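## Task

In plate hotel H1, get every plate into the slot the manifest names: slot 1 M90, slot 2 M60, slot 3 M66, slots 4 and 5 left empty, slot 6 M09. Each plate has to be seated home in its slot with its ID label facing the front, and must stay there without the robot holding it. At the end, open the gripper and move it away.

## Robot and tools

Robot: a single four-axis SCARA-type plate mover. Its joints, from the base out, are lift (prismatic, 0.000 to 0.550 m), shoulder (-2.000 to 2.000 rad), elbow (-2.800 to 2.800 rad) and wrist yaw (-12.566 to 12.566 rad), and it ends in a two-finger parallel gripper. The gripper always stays level and can only turn about vertical. Its fingers point along the gripper's +x axis and close along its y axis. The controlled point, end_effector_position, is midway between the two rubber pads, 2 to 3 cm back from the fingertips. Keep the elbow more than 0.4 rad away from 0, or the arm may fold and fault.

Scene frame: the origin is on the table top beneath the arm's base. +z is up, and +y is to the left when facing along +x. Reported poses are in metres plus a wxyz quaternion. The printed hand position can drift from the true one, more so at long reach.

Workspace: hotel H1 has 6 slots, numbered from 1 at the bottom. A plate counts as home when it lies flat on the shelf's two prongs, short end facing out, behind both front pins and between the side pins. To find a plate's ID, lay it flat in nest RD with its well A1 at the nest corner marked A1. The fixed scanner next to RD reads it as soon as nothing blocks its view. On a labelled plate, A1 is at the labelled short end, in the corner farther from the labelled long side.

Tool execute_actions takes {"actions": [...]}. The actions run in order. Each is an object with any of "rows", "steps" and "until". An empty list just returns the current state and images.
- rows: 1 to 15 rows, each applied for one control step of 1/30 s. A row is five numbers in [-1, 1]: dx, dy, dz, rz, opening. This is one row for the one arm.
- dx, dy, dz, rz are a target offset, not a pose. They are expressed in the gripper's own axes and measured from the gripper pose measured when the action began. For an action that starts a call, that start pose is the last one reported in this scene. Every row is relative to that same start, not to the row before it. A value of 1.0 equals 0.6 m, or 180 degrees for rz. Positive rz turns from the gripper's +x toward its +y.
- opening is absolute: +1 is fully open (0.140 m) and -1 is closed, which still leaves a 0.066 m gap. Closing fully from open takes at least about 0.6 s.
- steps: an integer from 1 to 450, and at least the number of rows. The default is 15. Once the rows run out, the arm keeps heading for the last row's target with that row's gripper command, so give long moves enough steps.
- until: stops the action at the first step where every listed condition holds. The arm is not halted by this. Conditions read only the device "scanner", with fields "code" (a lower-case ID such as "m90" or "e17", or "no_read") and "reads". Use [comparison, value] with =, !=, <, <=, > or >=; numbers always need a comparison. Example: {"steps": 150, "until": {"scanner": {"code": "m60"}}}. Any bad name or out-of-range value makes the whole call fail before anything moves.

Each step, the commanded pose is clipped to within 70 mm and 16 degrees of the measured pose, and damped inverse kinematics then drives the joints. The joints are limited in speed and acceleration and are synchronised, and a reversal makes them all stop. After a big move the arm may not yet be at its target when the result arrives; send the remainder in the next action rather than relying on a hold. For gentle motion, ramp the offsets up, for example by 0.01 per row (6 mm per step, 0.18 m/s), instead of jumping straight to the full value.

Tool zoom_image: {"camera": "cam_wrist", "region": [x0, y0, x1, y1]}. This gives an enlarged view of part of the latest wrist image (504x504 pixels, origin at the top left, region at most 504 by 504).

Tool finished_scene: {"scene": n} with n of 1 or 2. It ends that scene for good and reports whether the goal was met, then gives the next scene's task. Only call it once the plates rest correctly on their own and the gripper has let go and moved clear.

Results: the state line gives end_effector_position and end_effector_quat_wxyz. Joint positions lists lift (m), shoulder, elbow, wrist yaw (rad) and pad gap (m). grip_measured is the finger opening on the command scale. Readings may carry a constant offset of up to about 1 mm. Hand target is the pose currently being driven toward. A "pose unreachable" line means the clearance check altered or dropped the target; the arm then stops soon after and waits for new rows. Scanner results show code and reads (how many times code changed from no_read to an ID). MOTOR HOT appears at 85 °C; at 100 °C an OVER-TEMPERATURE FAULT brakes the arm until it cools. Heat builds while you hold a load, including while you think.

Camera: cam_wrist is a fisheye camera on the hand. Its pose is derived from the joint readings, and its calibration lists K, D and T_world_to_cam, which may be slightly off.

Cautions: to grip, command an opening about 0.04 below grip_measured for a firm hold, or less for a lighter one. Closing fast can press harder, up to about 18 N per pad. Torque limits are lift 55.2 N, shoulder 8.28 N m, elbow 4.14 N m and wrist yaw 1.38 N m, and they include the weight of whatever is held. Reaching one stops the arm for 10 s and skips the rest of the call. The robot holds its last command while you think. Brief tugs may hit a held part or nudge loose items. Never let anything fall off the table, as that ends the scene. Avoid drops, slips, slams and forceful pushes, and keep motions short and efficient.

Each tool is called after "Emit:" as name([rows], argument=value, ...), one row to a line, values as JSON.

## Session

Emit:
execute_actions(actions=[])

Scene clock: 0.00 s.
end_effector_position=(+0.6736, -0.0325, +0.1143) grip_measured=+1.00 end_effector_quat_wxyz=(+0.984, +0.000, +0.000, +0.179)
Joint positions: [ 0.109  0.471  1.614 -1.725  0.14 ]
Hand target: +0.674, -0.032, +0.114; +0.984, +0.000, +0.000, +0.179
scanner: code=no_read reads=0

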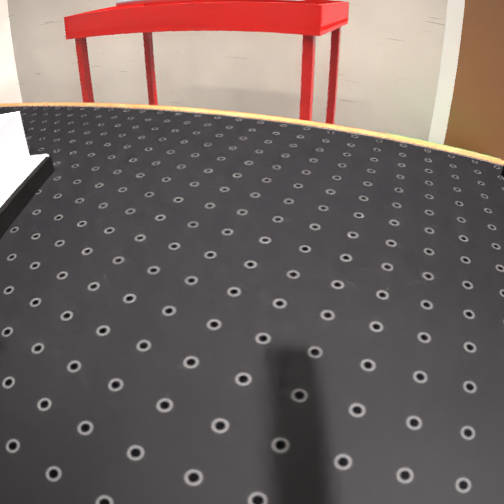

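Emit:
execute_actions([
  {"rows":[[-0.2,0,0.4,0.35,1]],"steps":90},
])

Scene clock: 3.40 s.
end_effector_position=(+0.5612, -0.0747, +0.3544) grip_measured=+1.00 end_effector_quat_wxyz=(+0.745, +0.000, +0.000, +0.667)
Joint positions: [ 0.349  0.03   1.929 -0.499  0.14 ]
Hand target: +0.561, -0.075, +0.354; +0.745, +0.000, +0.000, +0.667
Off the commanded pose: 0.000 m, 0 deg.
scanner: code=no_read reads=0
camera_calibration (this result's frames):
cam_wrist: T_world_to_cam=[[0.993779, -0.111365, -0.000443088, -0.556358], [-0.0674039, -0.598308, -0.798426, 0.263046], [0.0886519, 0.793489, -0.602093, 0.318385], [0, 0, 0, 1]] pos_world=[0.542402, -0.157211, 0.401474]

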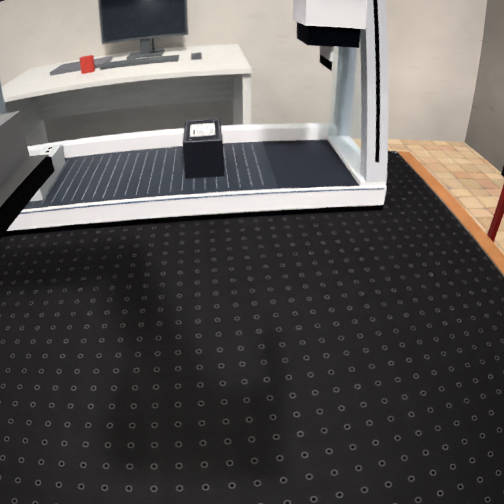

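Try the right side.

Emit:
execute_actions([
  {"rows":[[0,0,0,-0.85,1]],"steps":90},
])

Scene clock: 6.87 s.
end_effector_position=(+0.5615, -0.0747, +0.3544) grip_measured=+1.00 end_effector_quat_wxyz=(+0.822, +0.000, +0.000, -0.569)
Joint positions: [ 0.349  0.934  1.427 -3.571  0.14 ]
Hand target: +0.561, -0.075, +0.354; +0.822, +0.000, +0.000, -0.569
Off the commanded pose: 0.000 m, 0 deg.
scanner: code=no_read reads=0
camera_calibration (this result's frames):
cam_wrist: T_world_to_cam=[[-0.935935, -0.352174, -0.000443088, 0.508833], [-0.21171, 0.563644, -0.798426, 0.430901], [0.281434, -0.747181, -0.602093, 0.0950206], [0, 0, 0, 1]] pos_world=[0.540719, 0.00732036, 0.401479]

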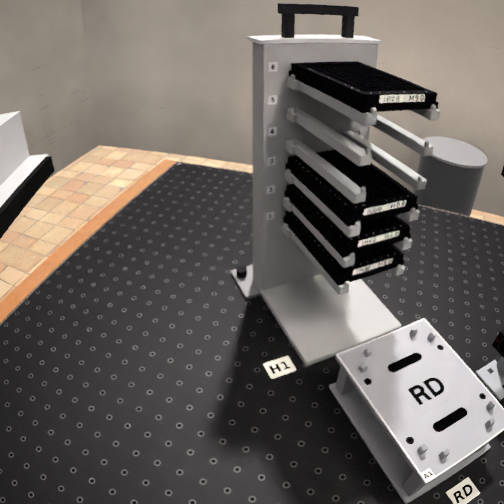

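Emit:
zoom_image(camera="cam_wrist", region=[240, 40, 460, 300])

Region (240, 40, 460, 300) of cam_wrist's 504x504 image, scaled by 1.938, with more detail than that image has; it fills the left 426 columns of this view, and the rest is white.

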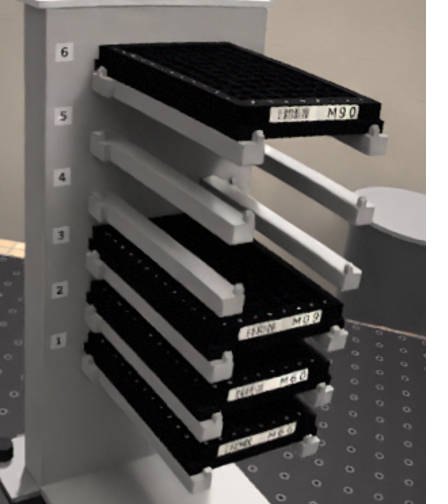

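Emit:
execute_actions([
  {"rows":[[0.236,-0.282,-0.1,0.135,1]],"steps":90},
])

Scene clock: 15.00 s.
end_effector_position=(+0.4529, -0.2669, +0.2944) grip_measured=+1.00 end_effector_quat_wxyz=(+0.924, +0.000, +0.000, -0.383)
Joint positions: [ 0.289  0.187  0.972 -1.945  0.14 ]
Hand target: +0.453, -0.267, +0.294; +0.924, +0.000, +0.000, -0.383
Off the commanded pose: 0.000 m, 0 deg.
scanner: code=no_read reads=0
camera_calibration (this result's frames):
cam_wrist: T_world_to_cam=[[-0.708328, -0.705884, -0.000443088, 0.142034], [-0.424757, 0.426729, -0.798426, 0.528321], [0.563785, -0.565359, -0.602093, -0.133533], [0, 0, 0, 1]] pos_world=[0.400298, -0.200684, 0.341489]

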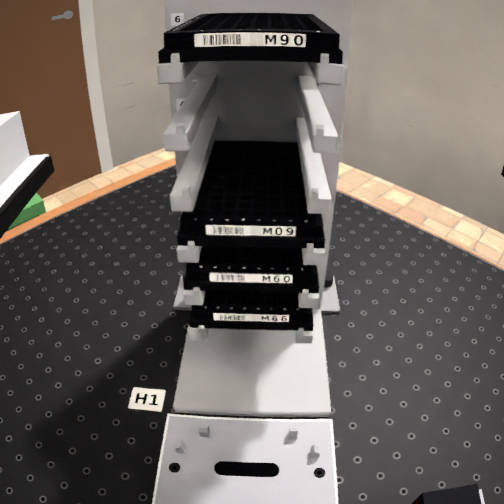

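Emit:
execute_actions([
  {"rows":[[0,0.016,0.03,0,1]],"steps":20},
  {"rows":[[0.2,0,0,0,1]],"steps":40},
])

Scene clock: 20.70 s.
end_effector_position=(+0.5446, -0.3450, +0.3125) grip_measured=+1.00 end_effector_quat_wxyz=(+0.924, +0.000, +0.000, -0.383)
Joint positions: [ 0.307 -0.022  1.554 -2.317  0.14 ]
Hand target: +0.545, -0.345, +0.312; +0.924, +0.000, +0.000, -0.383
Off the commanded pose: 0.000 m, 0 deg.
scanner: code=no_read reads=0
camera_calibration (this result's frames):
cam_wrist: T_world_to_cam=[[-0.707689, -0.706524, -0.000443088, 0.151294], [-0.425143, 0.426345, -0.798426, 0.615081], [0.564296, -0.564849, -0.602093, -0.218583], [0, 0, 0, 1]] pos_world=[0.491912, -0.27881, 0.359557]

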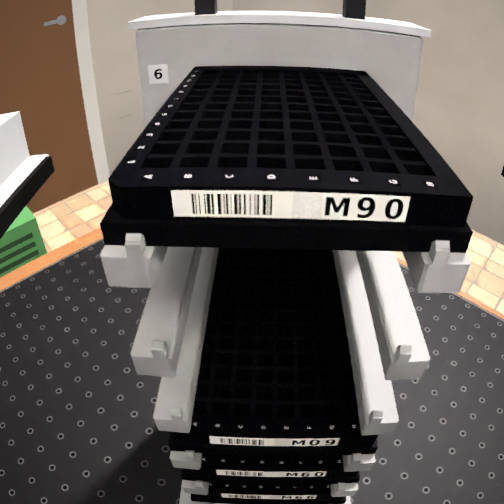

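Emit:
execute_actions([
  {"rows":[[0.095,0,0,0,1]],"steps":25},
  {"rows":[[0,0,0,0,-0.55]],"steps":30},
])

Scene clock: 23.20 s.
end_effector_position=(+0.5846, -0.3856, +0.3129) grip_measured=-0.53 end_effector_quat_wxyz=(+0.924, +0.000, +0.000, -0.383)
Joint positions: [ 0.308 -0.176  1.893 -2.504  0.083]
Hand target: +0.585, -0.385, +0.312; +0.924, +0.000, +0.000, -0.383
Off the commanded pose: 0.001 m, 0 deg.
scanner: code=no_read reads=0
camera_calibration (this result's frames):
cam_wrist: T_world_to_cam=[[-0.708616, -0.705594, -0.000443088, 0.151851], [-0.424583, 0.426902, -0.798426, 0.649606], [0.563554, -0.565589, -0.602093, -0.263656], [0, 0, 0, 1]] pos_world=[0.532, -0.319294, 0.359984]

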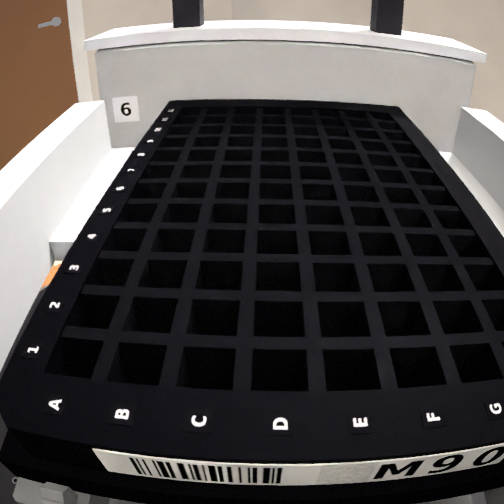

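Emit:
execute_actions([
  {"rows":[[0,0,0.005,0,-0.58],[0,0,0.01,0,-0.58],[0,0,0.0133,0,-0.58]],"steps":12},
  {"rows":[[-0.01,0,0.0133,0,-0.58],[-0.03,0,0.0133,0,-0.58],[-0.05,0,0.0133,0,-0.58],[-0.075,0,0.0133,0,-0.58],[-0.1,0,0.0133,0,-0.58],[-0.125,0,0.0133,0,-0.58],[-0.15,0,0.0133,0,-0.58],[-0.175,0,0.0133,0,-0.58],[-0.2,0,0.0133,0,-0.58],[-0.225,0,0.0133,0,-0.58],[-0.24,0,0.0133,0,-0.58],[-0.25,0,0.0133,0,-0.58]],"steps":30},
])

Scene clock: 25.83 s.
end_effector_position=(+0.4787, -0.2793, +0.3288) grip_measured=-0.55 end_effector_quat_wxyz=(+0.923, +0.000, +0.000, -0.384)
Joint positions: [ 0.324  0.177  1.095 -2.059  0.083]
Hand target: +0.479, -0.279, +0.329; +0.924, +0.000, +0.000, -0.384
Off the commanded pose: 0.000 m, 0 deg.
scanner: code=no_read reads=0
camera_calibration (this result's frames):
cam_wrist: T_world_to_cam=[[-0.709236, -0.704971, -0.000443088, 0.152241], [-0.424207, 0.427276, -0.798426, 0.571938], [0.563056, -0.566084, -0.602093, -0.13416], [0, 0, 0, 1]] pos_world=[0.426135, -0.212995, 0.37594]

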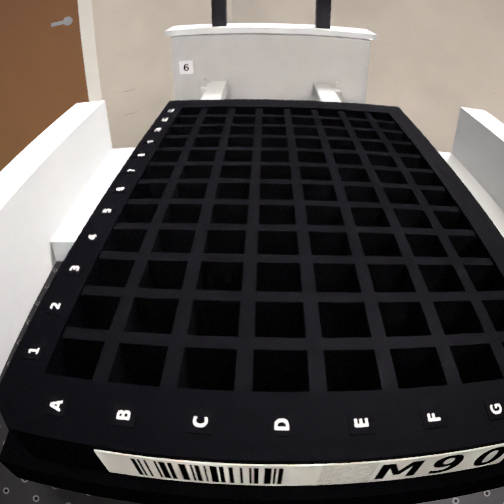

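Emit:
execute_actions([
  {"rows":[[-0.01,0,-0.01,0,-0.58],[-0.02,0,-0.025,0,-0.58],[-0.033,0,-0.045,0,-0.58],[-0.033,0,-0.065,0,-0.58],[-0.033,0,-0.0788,0,-0.58]],"steps":20},
])

Scene clock: 28.27 s.
end_effector_position=(+0.4647, -0.2653, +0.2815) grip_measured=-0.55 end_effector_quat_wxyz=(+0.923, +0.000, +0.000, -0.384)
Joint positions: [ 0.276  0.213  1.006 -2.007  0.083]
Hand target: +0.465, -0.265, +0.282; +0.923, +0.000, +0.000, -0.384
Off the commanded pose: 0.000 m, 0 deg.
scanner: code=no_read reads=0
camera_calibration (this result's frames):
cam_wrist: T_world_to_cam=[[-0.709526, -0.704679, -0.000443088, 0.152362], [-0.424032, 0.42745, -0.798426, 0.522176], [0.562824, -0.566316, -0.602093, -0.146817], [0, 0, 0, 1]] pos_world=[0.412156, -0.198982, 0.328589]

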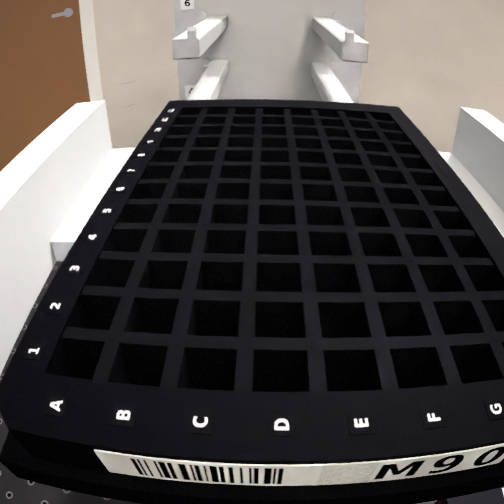

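Insert 0.17 m (to .283).

Emit:
execute_actions([
  {"rows":[[0.01,0,0,0,-0.58],[0.03,0,0,0,-0.58],[0.05,0,0,0,-0.58],[0.075,0,0,0,-0.58],[0.1,0,0,0,-0.58],[0.125,0,0,0,-0.58],[0.15,0,0,0,-0.58],[0.175,0,0,0,-0.58],[0.2,0,0,0,-0.58],[0.225,0,0,0,-0.58],[0.25,0,0,0,-0.58],[0.27,0,0,0,-0.58],[0.283,0,0,0,-0.58]],"steps":30},
  {"rows":[[0,0,-0.004,0,-0.58],[0,0,-0.008,0,-0.58],[0,0,-0.0117,0,-0.58]],"steps":12},
])

Scene clock: 40.43 s.
end_effector_position=(+0.5843, -0.3857, +0.2772) grip_measured=-0.55 end_effector_quat_wxyz=(+0.923, +0.000, +0.000, -0.384)
Joint positions: [ 0.272 -0.176  1.893 -2.504  0.083]
Hand target: +0.584, -0.386, +0.276; +0.923, +0.000, +0.000, -0.384
Off the commanded pose: 0.003 m, 0 deg.
TORQUE FAULT: the external load on joint 1 (lift) reached its load limit, and the arm stopped for 10 seconds. The arm's remaining commands of this call were not run. The arm holds where it stopped, with its grip as last carried out, and accepts commands again: back off and push less far. The arm stops again, at the same cost, whenever a joint's load reaches its limit.
scanner: code=no_read reads=0
camera_calibration (this result's frames):
cam_wrist: T_world_to_cam=[[-0.70933, -0.704876, -0.000443088, 0.152169], [-0.42415, 0.427332, -0.798426, 0.620995], [0.562981, -0.56616, -0.602093, -0.284941], [0, 0, 0, 1]] pos_world=[0.531749, -0.319433, 0.324325]

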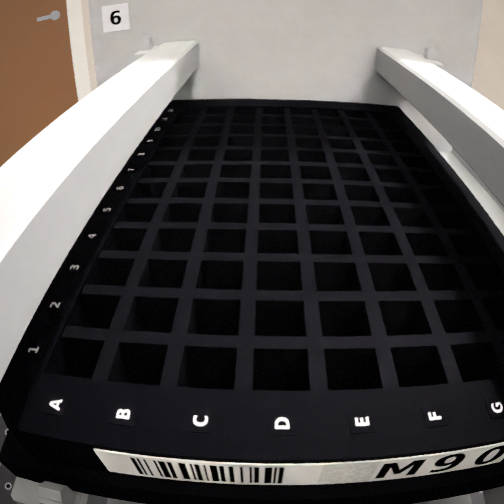

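Emit:
execute_actions([
  {"rows":[[0,0,0.002,0,1]],"steps":25},
  {"rows":[[-0.05,0,0,0,1],[-0.1,0,0,0,1],[-0.15,0,0,0,1],[-0.2,0,0,0,1],[-0.25,0,0,0,1],[-0.28,0,0,0,1]],"steps":25},
])

Scene clock: 43.03 s.
end_effector_position=(+0.4659, -0.2666, +0.2785) grip_measured=+1.00 end_effector_quat_wxyz=(+0.923, +0.000, +0.000, -0.384)
Joint positions: [ 0.273  0.21   1.013 -2.01   0.14 ]
Hand target: +0.466, -0.267, +0.278; +0.924, +0.000, +0.000, -0.383
Off the commanded pose: 0.000 m, 0 deg.
scanner: code=no_read reads=0
camera_calibration (this result's frames):
cam_wrist: T_world_to_cam=[[-0.709128, -0.70508, -0.000443088, 0.152038], [-0.424273, 0.42721, -0.798426, 0.520847], [0.563143, -0.565998, -0.602093, -0.150088], [0, 0, 0, 1]] pos_world=[0.413317, -0.200262, 0.325558]

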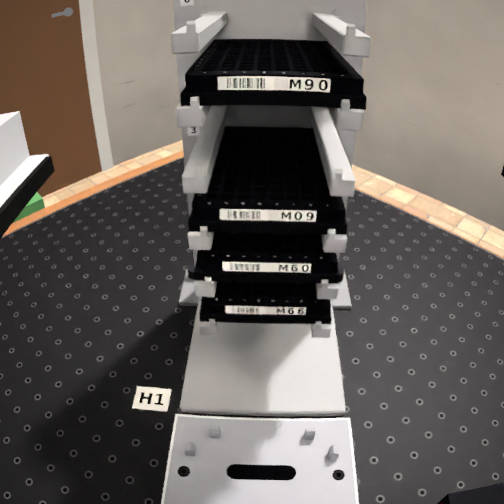

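Emit:
execute_actions([
  {"rows":[[0,0,-0.04,0,1],[0,0,-0.08,0,1],[0,0,-0.1208,0,1]],"steps":20},
  {"rows":[[0.05,0,0,0,1],[0.1,0,0,0,1],[0.15,0,0,0,1],[0.2,0,0,0,1],[0.25,0,0,0,1],[0.28,0,0,0,1]],"steps":25},
  {"rows":[[0,0,0,0,-0.58]],"steps":30},
])

Scene clock: 47.93 s.
end_effector_position=(+0.5842, -0.3857, +0.2064) grip_measured=-0.54 end_effector_quat_wxyz=(+0.923, +0.000, +0.000, -0.384)
Joint positions: [ 0.201 -0.176  1.892 -2.504  0.083]
Hand target: +0.584, -0.386, +0.206; +0.924, +0.000, +0.000, -0.384
Off the commanded pose: 0.000 m, 0 deg.
scanner: code=no_read reads=0
camera_calibration (this result's frames):
cam_wrist: T_world_to_cam=[[-0.709401, -0.704805, -0.000443088, 0.15219], [-0.424107, 0.427375, -0.798426, 0.564382], [0.562923, -0.566217, -0.602093, -0.327578], [0, 0, 0, 1]] pos_world=[0.531724, -0.319419, 0.253452]

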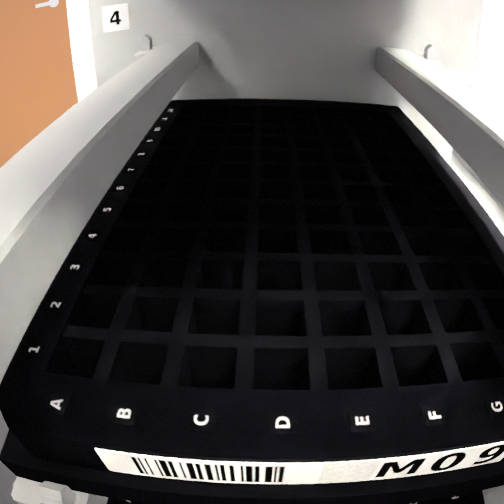

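Emit:
execute_actions([
  {"rows":[[0,0,0.004,0,-0.58],[0,0,0.0083,0,-0.58]],"steps":10},
  {"rows":[[-0.01,0,0,0,-0.58],[-0.03,0,0,0,-0.58],[-0.05,0,0,0,-0.58],[-0.075,0,0,0,-0.58],[-0.1,0,0,0,-0.58],[-0.125,0,0,0,-0.58],[-0.15,0,0,0,-0.58],[-0.175,0,0,0,-0.58],[-0.2,0,0,0,-0.58],[-0.225,0,0,0,-0.58],[-0.25,0,0,0,-0.58],[-0.27,0,0,0,-0.58],[-0.28,0,0,0,-0.58]],"steps":25},
])

Scene clock: 50.47 s.
end_effector_position=(+0.4658, -0.2666, +0.2114) grip_measured=-0.55 end_effector_quat_wxyz=(+0.923, +0.000, +0.000, -0.384)
Joint positions: [ 0.206  0.21   1.013 -2.011  0.083]
Hand target: +0.466, -0.267, +0.211; +0.923, +0.000, +0.000, -0.384
Off the commanded pose: 0.000 m, 0 deg.
scanner: code=no_read reads=0
camera_calibration (this result's frames):
cam_wrist: T_world_to_cam=[[-0.709683, -0.704521, -0.000443088, 0.152352], [-0.423936, 0.427545, -0.798426, 0.46717], [0.562697, -0.566442, -0.602093, -0.190367], [0, 0, 0, 1]] pos_world=[0.413291, -0.200232, 0.25845]

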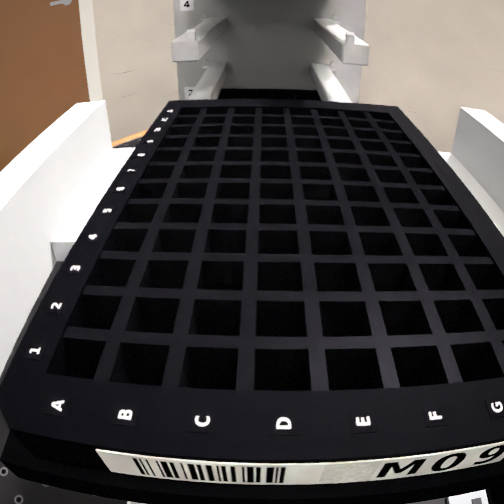

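Emit:
execute_actions([
  {"rows":[[0,0,0.01,0,-0.58],[0,0,0.03,0,-0.58],[0,0,0.06,0,-0.58],[0,0,0.09,0,-0.58],[0,0,0.12,0,-0.58],[0,0,0.15,0,-0.58],[0,0,0.17,0,-0.58],[0,0,0.1768,0,-0.58]],"steps":20},
  {"rows":[[0.01,0,0,0,-0.58],[0.03,0,0,0,-0.58],[0.05,0,0,0,-0.58],[0.075,0,0,0,-0.58],[0.1,0,0,0,-0.58],[0.125,0,0,0,-0.58],[0.15,0,0,0,-0.58],[0.175,0,0,0,-0.58],[0.2,0,0,0,-0.58],[0.225,0,0,0,-0.58],[0.25,0,0,0,-0.58],[0.27,0,0,0,-0.58],[0.28,0,0,0,-0.58]],"steps":25},
  {"rows":[[0,0,-0.003,0,-0.58],[0,0,-0.0067,0,-0.58]],"steps":10},
  {"rows":[[0,0,0,0,1]],"steps":25},
  {"rows":[[-0.05,0,0,0,1],[-0.1,0,0,0,1],[-0.15,0,0,0,1],[-0.2,0,0,0,1],[-0.25,0,0,0,1],[-0.28,0,0,0,1]],"steps":25},
])

Scene clock: 55.57 s.
end_effector_position=(+0.4657, -0.2666, +0.3134) grip_measured=+1.00 end_effector_quat_wxyz=(+0.923, +0.000, +0.000, -0.384)
Joint positions: [ 0.308  0.21   1.013 -2.011  0.14 ]
Hand target: +0.466, -0.267, +0.313; +0.923, +0.000, +0.000, -0.384
Off the commanded pose: 0.000 m, 0 deg.
scanner: code=no_read reads=0
camera_calibration (this result's frames):
cam_wrist: T_world_to_cam=[[-0.70979, -0.704413, -0.000443088, 0.152363], [-0.423871, 0.427609, -0.798426, 0.5486], [0.562611, -0.566527, -0.602093, -0.128896], [0, 0, 0, 1]] pos_world=[0.4132, -0.200283, 0.360477]

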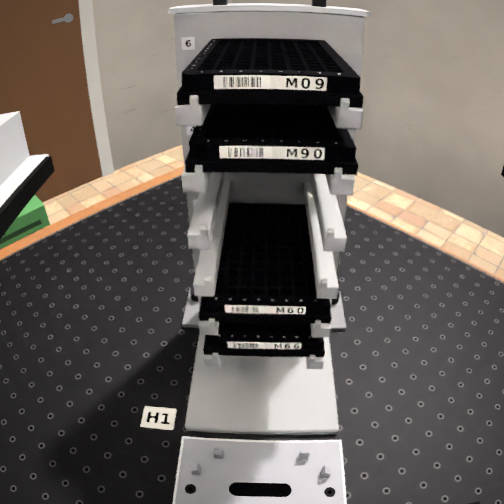

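Emit:
execute_actions([
  {"rows":[[0,0,-0.05,0,1],[0,0,-0.1,0,1],[0,0,-0.15,0,1],[0,0,-0.2,0,1],[0,0,-0.25,0,1],[0,0,-0.2967,0,1]],"steps":25},
  {"rows":[[0.05,0,0,0,1],[0.1,0,0,0,1],[0.15,0,0,0,1],[0.2,0,0,0,1],[0.25,0,0,0,1],[0.28,0,0,0,1]],"steps":25},
  {"rows":[[0,0,0,0,-0.58]],"steps":30},
])

Scene clock: 62.03 s.
end_effector_position=(+0.5839, -0.3860, +0.1355) grip_measured=-0.55 end_effector_quat_wxyz=(+0.923, +0.000, +0.000, -0.384)
Joint positions: [ 0.131 -0.176  1.892 -2.504  0.083]
Hand target: +0.584, -0.386, +0.135; +0.923, +0.000, +0.000, -0.384
Off the commanded pose: 0.000 m, 0 deg.
scanner: code=no_read reads=0
camera_calibration (this result's frames):
cam_wrist: T_world_to_cam=[[-0.710126, -0.704074, -0.000443088, 0.152462], [-0.423667, 0.427811, -0.798426, 0.507685], [0.562341, -0.566795, -0.602093, -0.370038], [0, 0, 0, 1]] pos_world=[0.531444, -0.319585, 0.182619]

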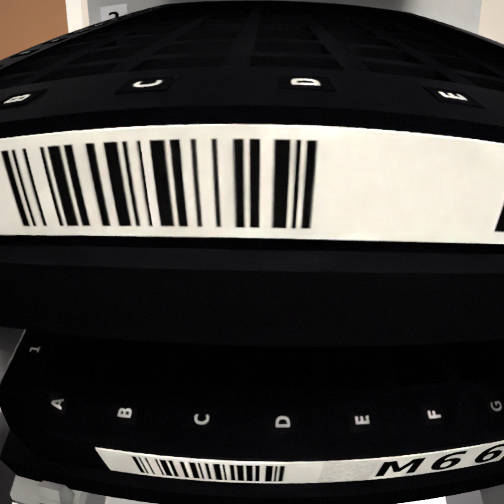

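Emit:
execute_actions([
  {"rows":[[0,0,0.004,0,-0.58],[0,0,0.0083,0,-0.58]],"steps":10},
  {"rows":[[-0.01,0,0,0,-0.58],[-0.03,0,0,0,-0.58],[-0.05,0,0,0,-0.58],[-0.075,0,0,0,-0.58],[-0.1,0,0,0,-0.58],[-0.125,0,0,0,-0.58],[-0.15,0,0,0,-0.58],[-0.175,0,0,0,-0.58],[-0.2,0,0,0,-0.58],[-0.225,0,0,0,-0.58],[-0.25,0,0,0,-0.58],[-0.27,0,0,0,-0.58],[-0.28,0,0,0,-0.58]],"steps":25},
  {"rows":[[0,0,0.01,0,-0.58],[0,0,0.03,0,-0.58],[0,0,0.06,0,-0.58],[0,0,0.09,0,-0.58],[0,0,0.11,0,-0.58],[0,0,0.1183,0,-0.58]],"steps":18},
  {"rows":[[0.01,0,0,0,-0.58],[0.03,0,0,0,-0.58],[0.05,0,0,0,-0.58],[0.075,0,0,0,-0.58],[0.1,0,0,0,-0.58],[0.125,0,0,0,-0.58],[0.15,0,0,0,-0.58],[0.175,0,0,0,-0.58],[0.2,0,0,0,-0.58],[0.225,0,0,0,-0.58],[0.25,0,0,0,-0.58],[0.27,0,0,0,-0.58],[0.28,0,0,0,-0.58]],"steps":25},
  {"rows":[[0,0,-0.003,0,-0.58],[0,0,-0.0067,0,-0.58]],"steps":10},
  {"rows":[[0,0,0,0,1]],"steps":25},
  {"rows":[[-0.05,0,0,0,1],[-0.1,0,0,0,1],[-0.15,0,0,0,1],[-0.2,0,0,0,1],[-0.25,0,0,0,1],[-0.28,0,0,0,1]],"steps":25},
])

Scene clock: 68.67 s.
end_effector_position=(+0.4655, -0.2667, +0.2074) grip_measured=+1.00 end_effector_quat_wxyz=(+0.923, +0.000, +0.000, -0.385)
Joint positions: [ 0.202  0.209  1.013 -2.011  0.14 ]
Hand target: +0.466, -0.267, +0.207; +0.923, +0.000, +0.000, -0.384
Off the commanded pose: 0.000 m, 0 deg.
scanner: code=no_read reads=0
camera_calibration (this result's frames):
cam_wrist: T_world_to_cam=[[-0.710498, -0.703699, -0.000443088, 0.152603], [-0.423441, 0.428035, -0.798426, 0.463877], [0.562041, -0.567092, -0.602093, -0.192492], [0, 0, 0, 1]] pos_world=[0.413037, -0.20033, 0.254541]

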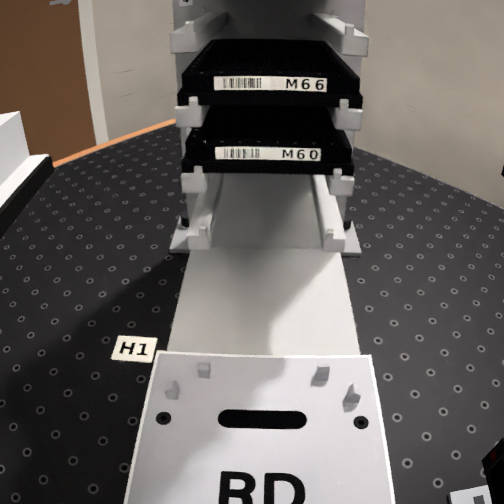

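Emit:
execute_actions([
  {"rows":[[0,0,0.05,0,1],[0,0,0.1,0,1],[0,0,0.1163,0,1]],"steps":15},
  {"rows":[[0.05,0,0,0,1],[0.1,0,0,0,1],[0.15,0,0,0,1],[0.2,0,0,0,1],[0.25,0,0,0,1],[0.28,0,0,0,1]],"steps":25},
  {"rows":[[0,0,0,0,-0.58]],"steps":30},
  {"rows":[[0,0,0.004,0,-0.58],[0,0,0.0083,0,-0.58]],"steps":10},
  {"rows":[[-0.01,0,0,0,-0.58],[-0.03,0,0,0,-0.58],[-0.05,0,0,0,-0.58],[-0.075,0,0,0,-0.58],[-0.1,0,0,0,-0.58],[-0.125,0,0,0,-0.58],[-0.15,0,0,0,-0.58],[-0.175,0,0,0,-0.58],[-0.2,0,0,0,-0.58],[-0.225,0,0,0,-0.58],[-0.25,0,0,0,-0.58],[-0.27,0,0,0,-0.58],[-0.28,0,0,0,-0.58]],"steps":25},
  {"rows":[[0,0,-0.01,0,-0.58],[0,0,-0.03,0,-0.58],[0,0,-0.06,0,-0.58],[0,0,-0.09,0,-0.58],[0,0,-0.12,0,-0.58],[0,0,-0.15,0,-0.58],[0,0,-0.18,0,-0.58],[0,0,-0.21,0,-0.58],[0,0,-0.23,0,-0.58],[0,0,-0.2362,0,-0.58]],"steps":22},
  {"rows":[[0.01,0,0,0,-0.58],[0.03,0,0,0,-0.58],[0.05,0,0,0,-0.58],[0.075,0,0,0,-0.58],[0.1,0,0,0,-0.58],[0.125,0,0,0,-0.58],[0.15,0,0,0,-0.58],[0.175,0,0,0,-0.58],[0.2,0,0,0,-0.58],[0.225,0,0,0,-0.58],[0.25,0,0,0,-0.58],[0.27,0,0,0,-0.58],[0.28,0,0,0,-0.58]],"steps":25},
  {"rows":[[0,0,-0.003,0,-0.58],[0,0,-0.0067,0,-0.58]],"steps":10},
  {"rows":[[0,0,0,0,1]],"steps":25},
  {"rows":[[-0.05,0,0,0,1],[-0.1,0,0,0,1],[-0.15,0,0,0,1],[-0.2,0,0,0,1],[-0.25,0,0,0,1],[-0.28,0,0,0,1]],"steps":25},
  {"rows":[[0,0,0.1,0,1],[0,0,0.2,0,1],[0,0,0.25,0,1]],"steps":20},
])

Scene clock: 79.20 s.
end_effector_position=(+0.4653, -0.2668, +0.2869) grip_measured=+1.00 end_effector_quat_wxyz=(+0.923, +0.000, +0.000, -0.385)
Joint positions: [ 0.282  0.209  1.012 -2.011  0.14 ]
Hand target: +0.465, -0.267, +0.287; +0.923, +0.000, +0.000, -0.385
Off the commanded pose: 0.000 m, 0 deg.
scanner: code=no_read reads=0
camera_calibration (this result's frames):
cam_wrist: T_world_to_cam=[[-0.710952, -0.703241, -0.000443088, 0.152793], [-0.423165, 0.428308, -0.798426, 0.527269], [0.561675, -0.567455, -0.602093, -0.144503], [0, 0, 0, 1]] pos_world=[0.412913, -0.200382, 0.334049]

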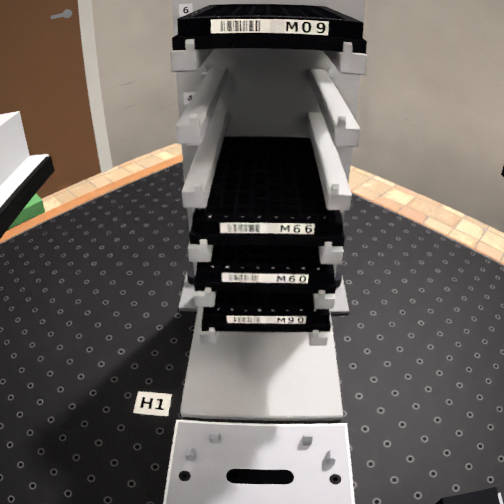

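All in place.

Emit:
finished_scene(scene=1)

The scene is finished: the task was done.


## Next scene

In plate hotel H1, get every plate into the slot the manifest names: slot 1 E17, slot 2 E01, slot 3 left empty, slot 4 E70, slot 5 E71, slot 6 left empty. Each plate has to be seated home in its slot with its ID label facing the front, and must stay there without the robot holding it. At the end, open the gripper and move it away.

Emit:
execute_actions(actions=[])

Scene clock: 0.00 s.
end_effector_position=(+0.4571, +0.1984, +0.3574) grip_measured=+1.00 end_effector_quat_wxyz=(+0.531, +0.000, +0.000, +0.847)
Joint positions: [ 0.352  0.957  1.474 -0.41   0.14 ]
Hand target: +0.457, +0.198, +0.357; +0.531, +0.000, +0.000, +0.847
scanner: code=no_read reads=0
camera_calibration (this result's frames):
cam_wrist: T_world_to_cam=[[0.900513, 0.434828, -0.000443088, -0.488277], [0.261488, -0.542347, -0.798426, 0.260423], [-0.347418, 0.718877, -0.602093, 0.32683], [0, 0, 0, 1]] pos_world=[0.485149, 0.118605, 0.404494]

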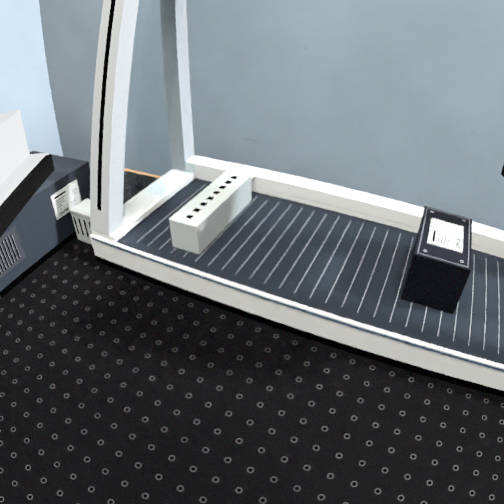

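Emit:
execute_actions([
  {"rows":[[-0.7038,0.3246,-0.105,-0.895,1]],"steps":120},
])

Scene clock: 4.97 s.
end_effector_position=(+0.4657, -0.2664, +0.2944) grip_measured=+1.00 end_effector_quat_wxyz=(+0.923, +0.000, +0.000, -0.385)
Joint positions: [ 0.289  0.211  1.012 -2.013  0.14 ]
Hand target: +0.466, -0.266, +0.294; +0.923, +0.000, +0.000, -0.385
Off the commanded pose: 0.000 m, 0 deg.
scanner: code=no_read reads=0
camera_calibration (this result's frames):
cam_wrist: T_world_to_cam=[[-0.710634, -0.703561, -0.000443088, 0.153171], [-0.423358, 0.428117, -0.798426, 0.533287], [0.561931, -0.567201, -0.602093, -0.140027], [0, 0, 0, 1]] pos_world=[0.413306, -0.199968, 0.341549]

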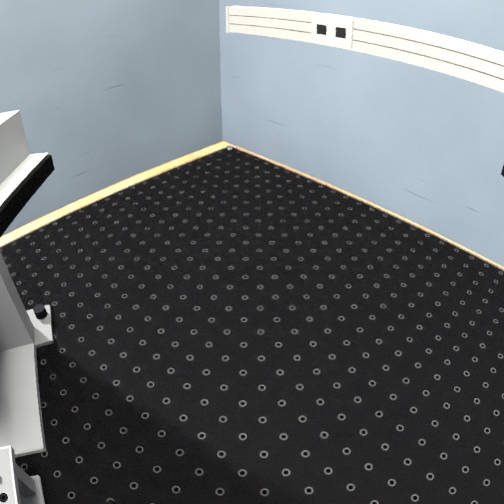

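The hotel is elsewhere, to the left. Turn left.

Emit:
execute_actions([
  {"rows":[[0,0,0.1,0.4,1]],"steps":60},
])

Scene clock: 7.37 s.
end_effector_position=(+0.4656, -0.2664, +0.3545) grip_measured=+1.00 end_effector_quat_wxyz=(+0.973, +0.000, +0.000, +0.232)
Joint positions: [ 0.349 -0.396  1.57  -0.707  0.14 ]
Hand target: +0.466, -0.266, +0.354; +0.973, +0.000, +0.000, +0.231
Off the commanded pose: 0.000 m, 0 deg.
scanner: code=no_read reads=0
camera_calibration (this result's frames):
cam_wrist: T_world_to_cam=[[0.449745, -0.893157, -0.000443088, -0.437634], [-0.537923, -0.270473, -0.798426, 0.448396], [0.713, 0.359327, -0.602093, 0.0726719], [0, 0, 0, 1]] pos_world=[0.386211, -0.29571, 0.401573]

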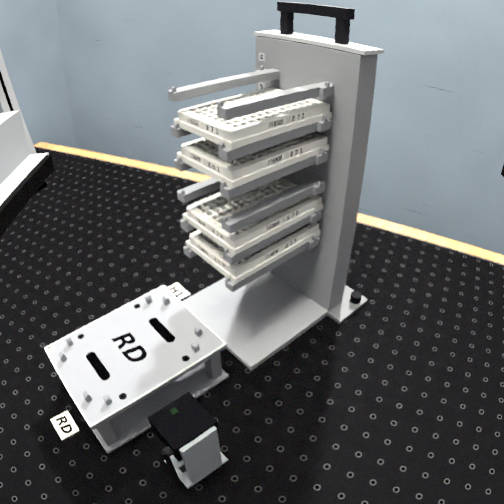

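Emit:
execute_actions([
  {"rows":[[0.328,0.259,-0.1,-0.288,1]],"steps":80},
])

Scene clock: 13.40 s.
end_effector_position=(+0.5716, -0.0389, +0.2945) grip_measured=+1.00 end_effector_quat_wxyz=(+0.976, +0.000, +0.000, -0.217)
Joint positions: [ 0.289  0.977  1.084 -2.498  0.14 ]
Hand target: +0.572, -0.039, +0.294; +0.976, +0.000, +0.000, -0.217
Off the commanded pose: 0.000 m, 0 deg.
scanner: code=no_read reads=0
camera_calibration (this result's frames):
cam_wrist: T_world_to_cam=[[-0.423822, -0.905746, -0.000443088, 0.216684], [-0.545193, 0.255501, -0.798426, 0.543686], [0.723284, -0.338149, -0.602093, -0.153787], [0, 0, 0, 1]] pos_world=[0.499481, 0.00534529, 0.341595]

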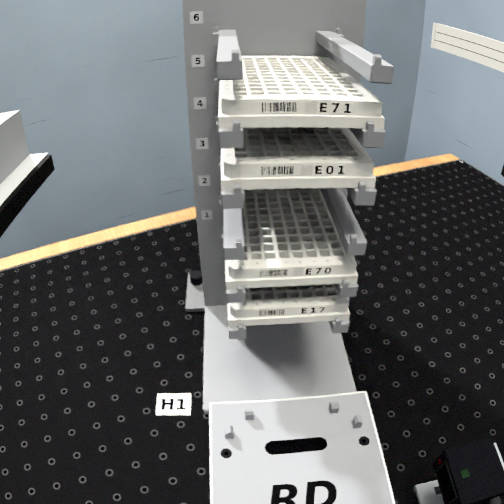

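Emit:
execute_actions([
  {"rows":[[0,-0.035,0,0.016,1]],"steps":30},
])

Scene clock: 16.23 s.
end_effector_position=(+0.5626, -0.0580, +0.2945) grip_measured=+1.00 end_effector_quat_wxyz=(+0.981, +0.000, +0.000, -0.192)
Joint positions: [ 0.289  0.901  1.028 -2.317  0.14 ]
Hand target: +0.563, -0.058, +0.294; +0.981, +0.000, +0.000, -0.192
Off the commanded pose: 0.000 m, 0 deg.
scanner: code=no_read reads=0
camera_calibration (this result's frames):
cam_wrist: T_world_to_cam=[[-0.378396, -0.925644, -0.000443088, 0.168816], [-0.55719, 0.228157, -0.798426, 0.54885], [0.739159, -0.301875, -0.602093, -0.160604], [0, 0, 0, 1]] pos_world=[0.488404, -0.0174429, 0.341592]

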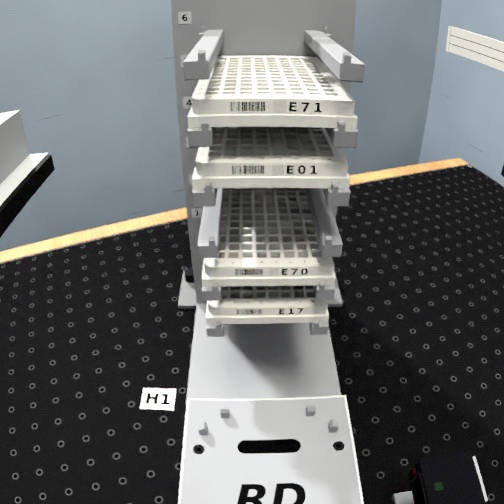

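Emit:
zoom_image(camera="cam_wrist", region=[180, 80, 380, 340])

Region (180, 80, 380, 340) of cam_wrist's 504x504 image, scaled by 1.938, with more detail than that image has; it fills the left 388 columns of this view, and the rest is white.

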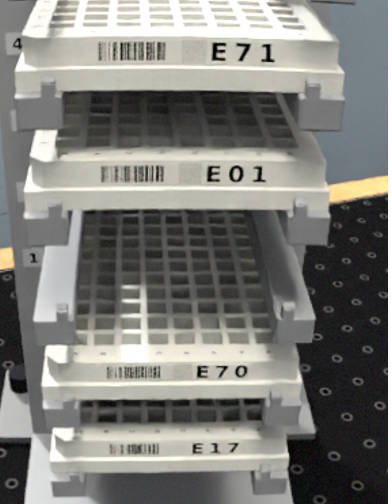

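Emit:
execute_actions([
  {"rows":[[0,0,-0.04,0,1],[0,0,-0.088,0,1]],"steps":15},
  {"rows":[[0.05,0,0,0,1],[0.1,0,0,0,1],[0.15,0,0,0,1],[0.2,0,0,0,1],[0.25,0,0,0,1],[0.3033,0,0,0,1]],"steps":25},
])

Scene clock: 19.43 s.
end_effector_position=(+0.7310, -0.1270, +0.2417) grip_measured=+1.00 end_effector_quat_wxyz=(+0.981, +0.000, +0.000, -0.192)
Joint positions: [ 0.237  0.366  1.963 -2.716  0.14 ]
Hand target: +0.731, -0.127, +0.242; +0.981, +0.000, +0.000, -0.192
Off the commanded pose: 0.000 m, 0 deg.
scanner: code=no_read reads=0
camera_calibration (this result's frames):
cam_wrist: T_world_to_cam=[[-0.378318, -0.925675, -0.000443088, 0.168635], [-0.557209, 0.22811, -0.798426, 0.616234], [0.739184, -0.301812, -0.602093, -0.337725], [0, 0, 0, 1]] pos_world=[0.656809, -0.0863975, 0.28875]

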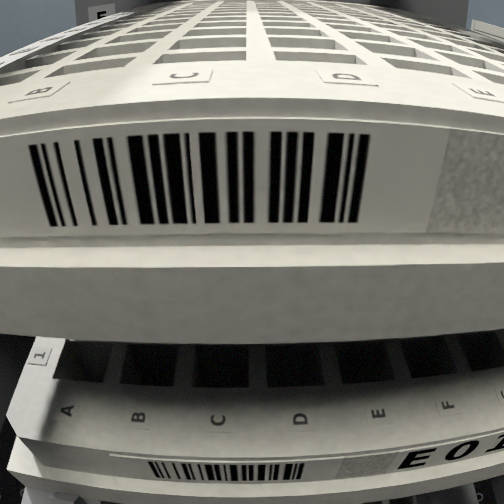

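Emit:
execute_actions([
  {"rows":[[0,0,0,0,-0.58]],"steps":30},
  {"rows":[[0,0,0.004,0,-0.58],[0,0,0.0083,0,-0.58]],"steps":10},
  {"rows":[[-0.01,0,0,0,-0.58],[-0.03,0,0,0,-0.58],[-0.05,0,0,0,-0.58],[-0.075,0,0,0,-0.58],[-0.1,0,0,0,-0.58],[-0.125,0,0,0,-0.58],[-0.15,0,0,0,-0.58],[-0.175,0,0,0,-0.58],[-0.2,0,0,0,-0.58],[-0.225,0,0,0,-0.58],[-0.25,0,0,0,-0.58],[-0.275,0,0,0,-0.58],[-0.295,0,0,0,-0.58],[-0.3033,0,0,0,-0.58]],"steps":27},
  {"rows":[[0,0,-0.01,0,-0.58],[0,0,-0.03,0,-0.58],[0,0,-0.05,0,-0.58],[0,0,-0.0588,0,-0.58]],"steps":14},
])

Scene clock: 23.60 s.
end_effector_position=(+0.5625, -0.0582, +0.2116) grip_measured=-0.56 end_effector_quat_wxyz=(+0.981, +0.000, +0.000, -0.192)
Joint positions: [ 0.207  0.901  1.028 -2.315  0.082]
Hand target: +0.563, -0.058, +0.212; +0.981, +0.000, +0.000, -0.192
Off the commanded pose: 0.000 m, 0 deg.
scanner: code=no_read reads=0
camera_calibration (this result's frames):
cam_wrist: T_world_to_cam=[[-0.37835, -0.925663, -0.000443088, 0.168513], [-0.557201, 0.228129, -0.798426, 0.482674], [0.739174, -0.301837, -0.602093, -0.210466], [0, 0, 0, 1]] pos_world=[0.488274, -0.017652, 0.258734]

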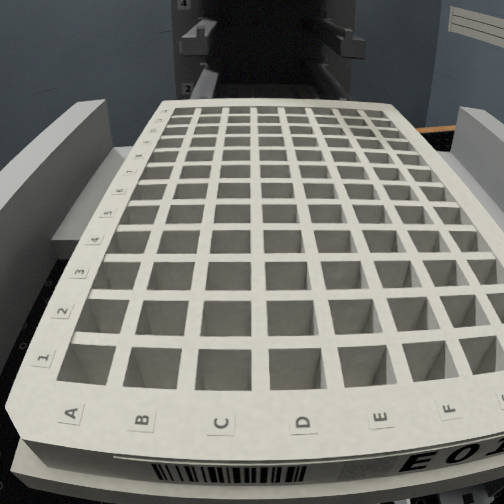

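Emit:
execute_actions([
  {"rows":[[0.01,0,0,0,-0.6],[0.03,0,0,0,-0.6],[0.05,0,0,0,-0.6],[0.075,0,0,0,-0.6],[0.1,0,0,0,-0.6],[0.125,0,0,0,-0.6],[0.15,0,0,0,-0.6],[0.175,0,0,0,-0.6],[0.2,0,0,0,-0.6],[0.225,0,0,0,-0.6],[0.25,0,0,0,-0.6],[0.275,0,0,0,-0.6],[0.295,0,0,0,-0.6],[0.3033,0,0,0,-0.6]],"steps":27},
  {"rows":[[0,0,-0.003,0,-0.6],[0,0,-0.0067,0,-0.6]],"steps":10},
  {"rows":[[0,0,0,0,1]],"steps":25},
  {"rows":[[-0.05,0,0,0,1],[-0.1,0,0,0,1],[-0.15,0,0,0,1],[-0.2,0,0,0,1],[-0.25,0,0,0,1],[-0.3033,0,0,0,1]],"steps":25},
])

Scene clock: 27.60 s.
end_effector_position=(+0.5624, -0.0583, +0.2075) grip_measured=+1.00 end_effector_quat_wxyz=(+0.981, +0.000, +0.000, -0.192)
Joint positions: [ 0.203  0.9    1.027 -2.314  0.14 ]
Hand target: +0.562, -0.058, +0.208; +0.981, +0.000, +0.000, -0.192
Off the commanded pose: 0.000 m, 0 deg.
scanner: code=no_read reads=0
camera_calibration (this result's frames):
cam_wrist: T_world_to_cam=[[-0.377941, -0.925829, -0.000443088, 0.168185], [-0.557302, 0.227883, -0.798426, 0.479403], [0.739307, -0.301511, -0.602093, -0.212946], [0, 0, 0, 1]] pos_world=[0.488169, -0.017743, 0.254629]

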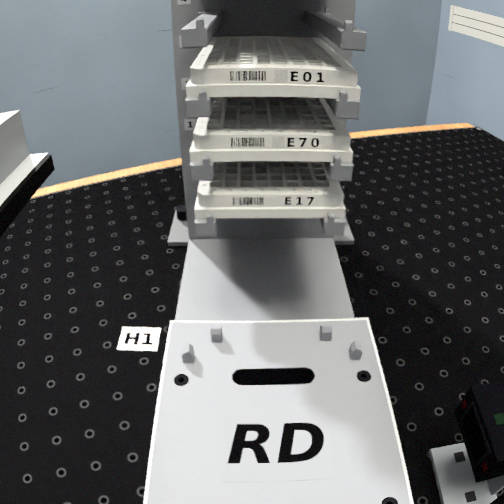

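Emit:
execute_actions([
  {"rows":[[0,0,-0.03,0,1],[0,0,-0.0608,0,1]],"steps":12},
  {"rows":[[0.05,0,0,0,1],[0.1,0,0,0,1],[0.15,0,0,0,1],[0.2,0,0,0,1],[0.25,0,0,0,1],[0.3033,0,0,0,1]],"steps":25},
  {"rows":[[0,0,0,0,-0.6]],"steps":30},
  {"rows":[[0,0,0.004,0,-0.6],[0,0,0.0083,0,-0.6]],"steps":10},
  {"rows":[[-0.01,0,0,0,-0.6],[-0.03,0,0,0,-0.6],[-0.05,0,0,0,-0.6],[-0.075,0,0,0,-0.6],[-0.1,0,0,0,-0.6],[-0.125,0,0,0,-0.6],[-0.15,0,0,0,-0.6],[-0.175,0,0,0,-0.6],[-0.2,0,0,0,-0.6],[-0.225,0,0,0,-0.6],[-0.25,0,0,0,-0.6],[-0.275,0,0,0,-0.6],[-0.295,0,0,0,-0.6],[-0.3033,0,0,0,-0.6]],"steps":27},
  {"rows":[[0,0,0.01,0,-0.6],[0,0,0.03,0,-0.6],[0,0,0.06,0,-0.6],[0,0,0.09,0,-0.6],[0,0,0.11,0,-0.6],[0,0,0.1178,0,-0.6]],"steps":18},
  {"rows":[[0.01,0,0,0,-0.6],[0.03,0,0,0,-0.6],[0.05,0,0,0,-0.6],[0.075,0,0,0,-0.6],[0.1,0,0,0,-0.6],[0.125,0,0,0,-0.6],[0.15,0,0,0,-0.6],[0.175,0,0,0,-0.6],[0.2,0,0,0,-0.6],[0.225,0,0,0,-0.6],[0.25,0,0,0,-0.6],[0.275,0,0,0,-0.6],[0.295,0,0,0,-0.6],[0.3033,0,0,0,-0.6]],"steps":27},
  {"rows":[[0,0,-0.003,0,-0.6],[0,0,-0.0067,0,-0.6]],"steps":10},
  {"rows":[[0,0,0,0,1]],"steps":25},
  {"rows":[[-0.05,0,0,0,1],[-0.1,0,0,0,1],[-0.15,0,0,0,1],[-0.2,0,0,0,1],[-0.25,0,0,0,1],[-0.3033,0,0,0,1]],"steps":25},
])

Scene clock: 38.47 s.
end_effector_position=(+0.5623, -0.0585, +0.2427) grip_measured=+1.00 end_effector_quat_wxyz=(+0.981, +0.000, +0.000, -0.192)
Joint positions: [ 0.238  0.899  1.026 -2.312  0.14 ]
Hand target: +0.562, -0.059, +0.243; +0.981, +0.000, +0.000, -0.192
Off the commanded pose: 0.000 m, 0 deg.
scanner: code=no_read reads=0
camera_calibration (this result's frames):
cam_wrist: T_world_to_cam=[[-0.377364, -0.926065, -0.000443088, 0.16758], [-0.557444, 0.227536, -0.798426, 0.507544], [0.739495, -0.30105, -0.602093, -0.191773], [0, 0, 0, 1]] pos_world=[0.487981, -0.0180284, 0.289845]

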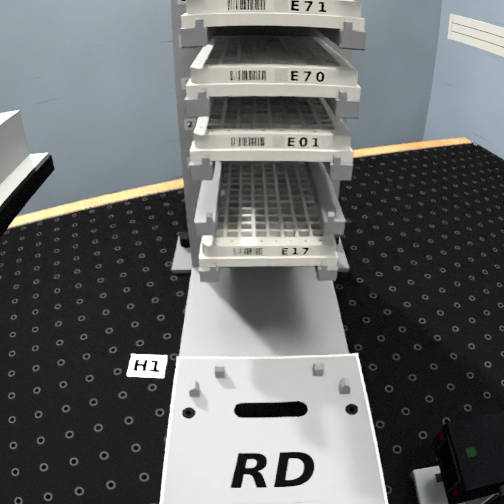

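Now slot 3 → slot 2 (down 0.0355).

Emit:
execute_actions([
  {"rows":[[0,0,-0.03,0,1],[0,0,-0.0605,0,1]],"steps":12},
  {"rows":[[0.05,0,0,0,1],[0.1,0,0,0,1],[0.15,0,0,0,1],[0.2,0,0,0,1],[0.25,0,0,0,1],[0.3033,0,0,0,1]],"steps":25},
  {"rows":[[0,0,0,0,-0.6]],"steps":30},
  {"rows":[[0,0,0.004,0,-0.6],[0,0,0.0083,0,-0.6]],"steps":10},
  {"rows":[[-0.01,0,0,0,-0.6],[-0.03,0,0,0,-0.6],[-0.05,0,0,0,-0.6],[-0.075,0,0,0,-0.6],[-0.1,0,0,0,-0.6],[-0.125,0,0,0,-0.6],[-0.15,0,0,0,-0.6],[-0.175,0,0,0,-0.6],[-0.2,0,0,0,-0.6],[-0.225,0,0,0,-0.6],[-0.25,0,0,0,-0.6],[-0.275,0,0,0,-0.6],[-0.295,0,0,0,-0.6],[-0.3033,0,0,0,-0.6]],"steps":27},
  {"rows":[[0,0,-0.01,0,-0.6],[0,0,-0.03,0,-0.6],[0,0,-0.05,0,-0.6],[0,0,-0.059,0,-0.6]],"steps":14},
  {"rows":[[0.01,0,0,0,-0.6],[0.03,0,0,0,-0.6],[0.05,0,0,0,-0.6],[0.075,0,0,0,-0.6],[0.1,0,0,0,-0.6],[0.125,0,0,0,-0.6],[0.15,0,0,0,-0.6],[0.175,0,0,0,-0.6],[0.2,0,0,0,-0.6],[0.225,0,0,0,-0.6],[0.25,0,0,0,-0.6],[0.275,0,0,0,-0.6],[0.295,0,0,0,-0.6],[0.3033,0,0,0,-0.6]],"steps":27},
  {"rows":[[0,0,-0.003,0,-0.6],[0,0,-0.0067,0,-0.6]],"steps":10},
  {"rows":[[0,0,0,0,1]],"steps":25},
  {"rows":[[-0.05,0,0,0,1],[-0.1,0,0,0,1],[-0.15,0,0,0,1],[-0.2,0,0,0,1],[-0.25,0,0,0,1],[-0.3033,0,0,0,1]],"steps":25},
  {"rows":[[0,0,0.1,0,1],[0,0,0.2,0,1]],"steps":20},
])

Scene clock: 48.40 s.
end_effector_position=(+0.5621, -0.0587, +0.2921) grip_measured=+1.00 end_effector_quat_wxyz=(+0.982, +0.000, +0.000, -0.191)
Joint positions: [ 0.287  0.898  1.025 -2.308  0.14 ]
Hand target: +0.562, -0.059, +0.292; +0.982, +0.000, +0.000, -0.191
Off the commanded pose: 0.000 m, 0 deg.
scanner: code=no_read reads=0
camera_calibration (this result's frames):
cam_wrist: T_world_to_cam=[[-0.375847, -0.926682, -0.000443088, 0.166501], [-0.557816, 0.226623, -0.798426, 0.547052], [0.739987, -0.299839, -0.602093, -0.162243], [0, 0, 0, 1]] pos_world=[0.487791, -0.0183283, 0.339169]

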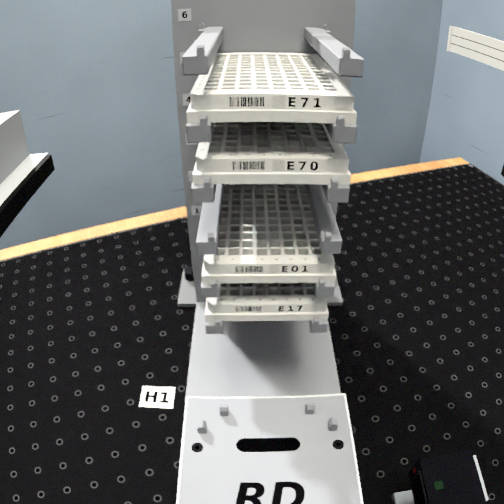

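Emit:
finished_scene(scene=2)

The scene is finished: the task was done.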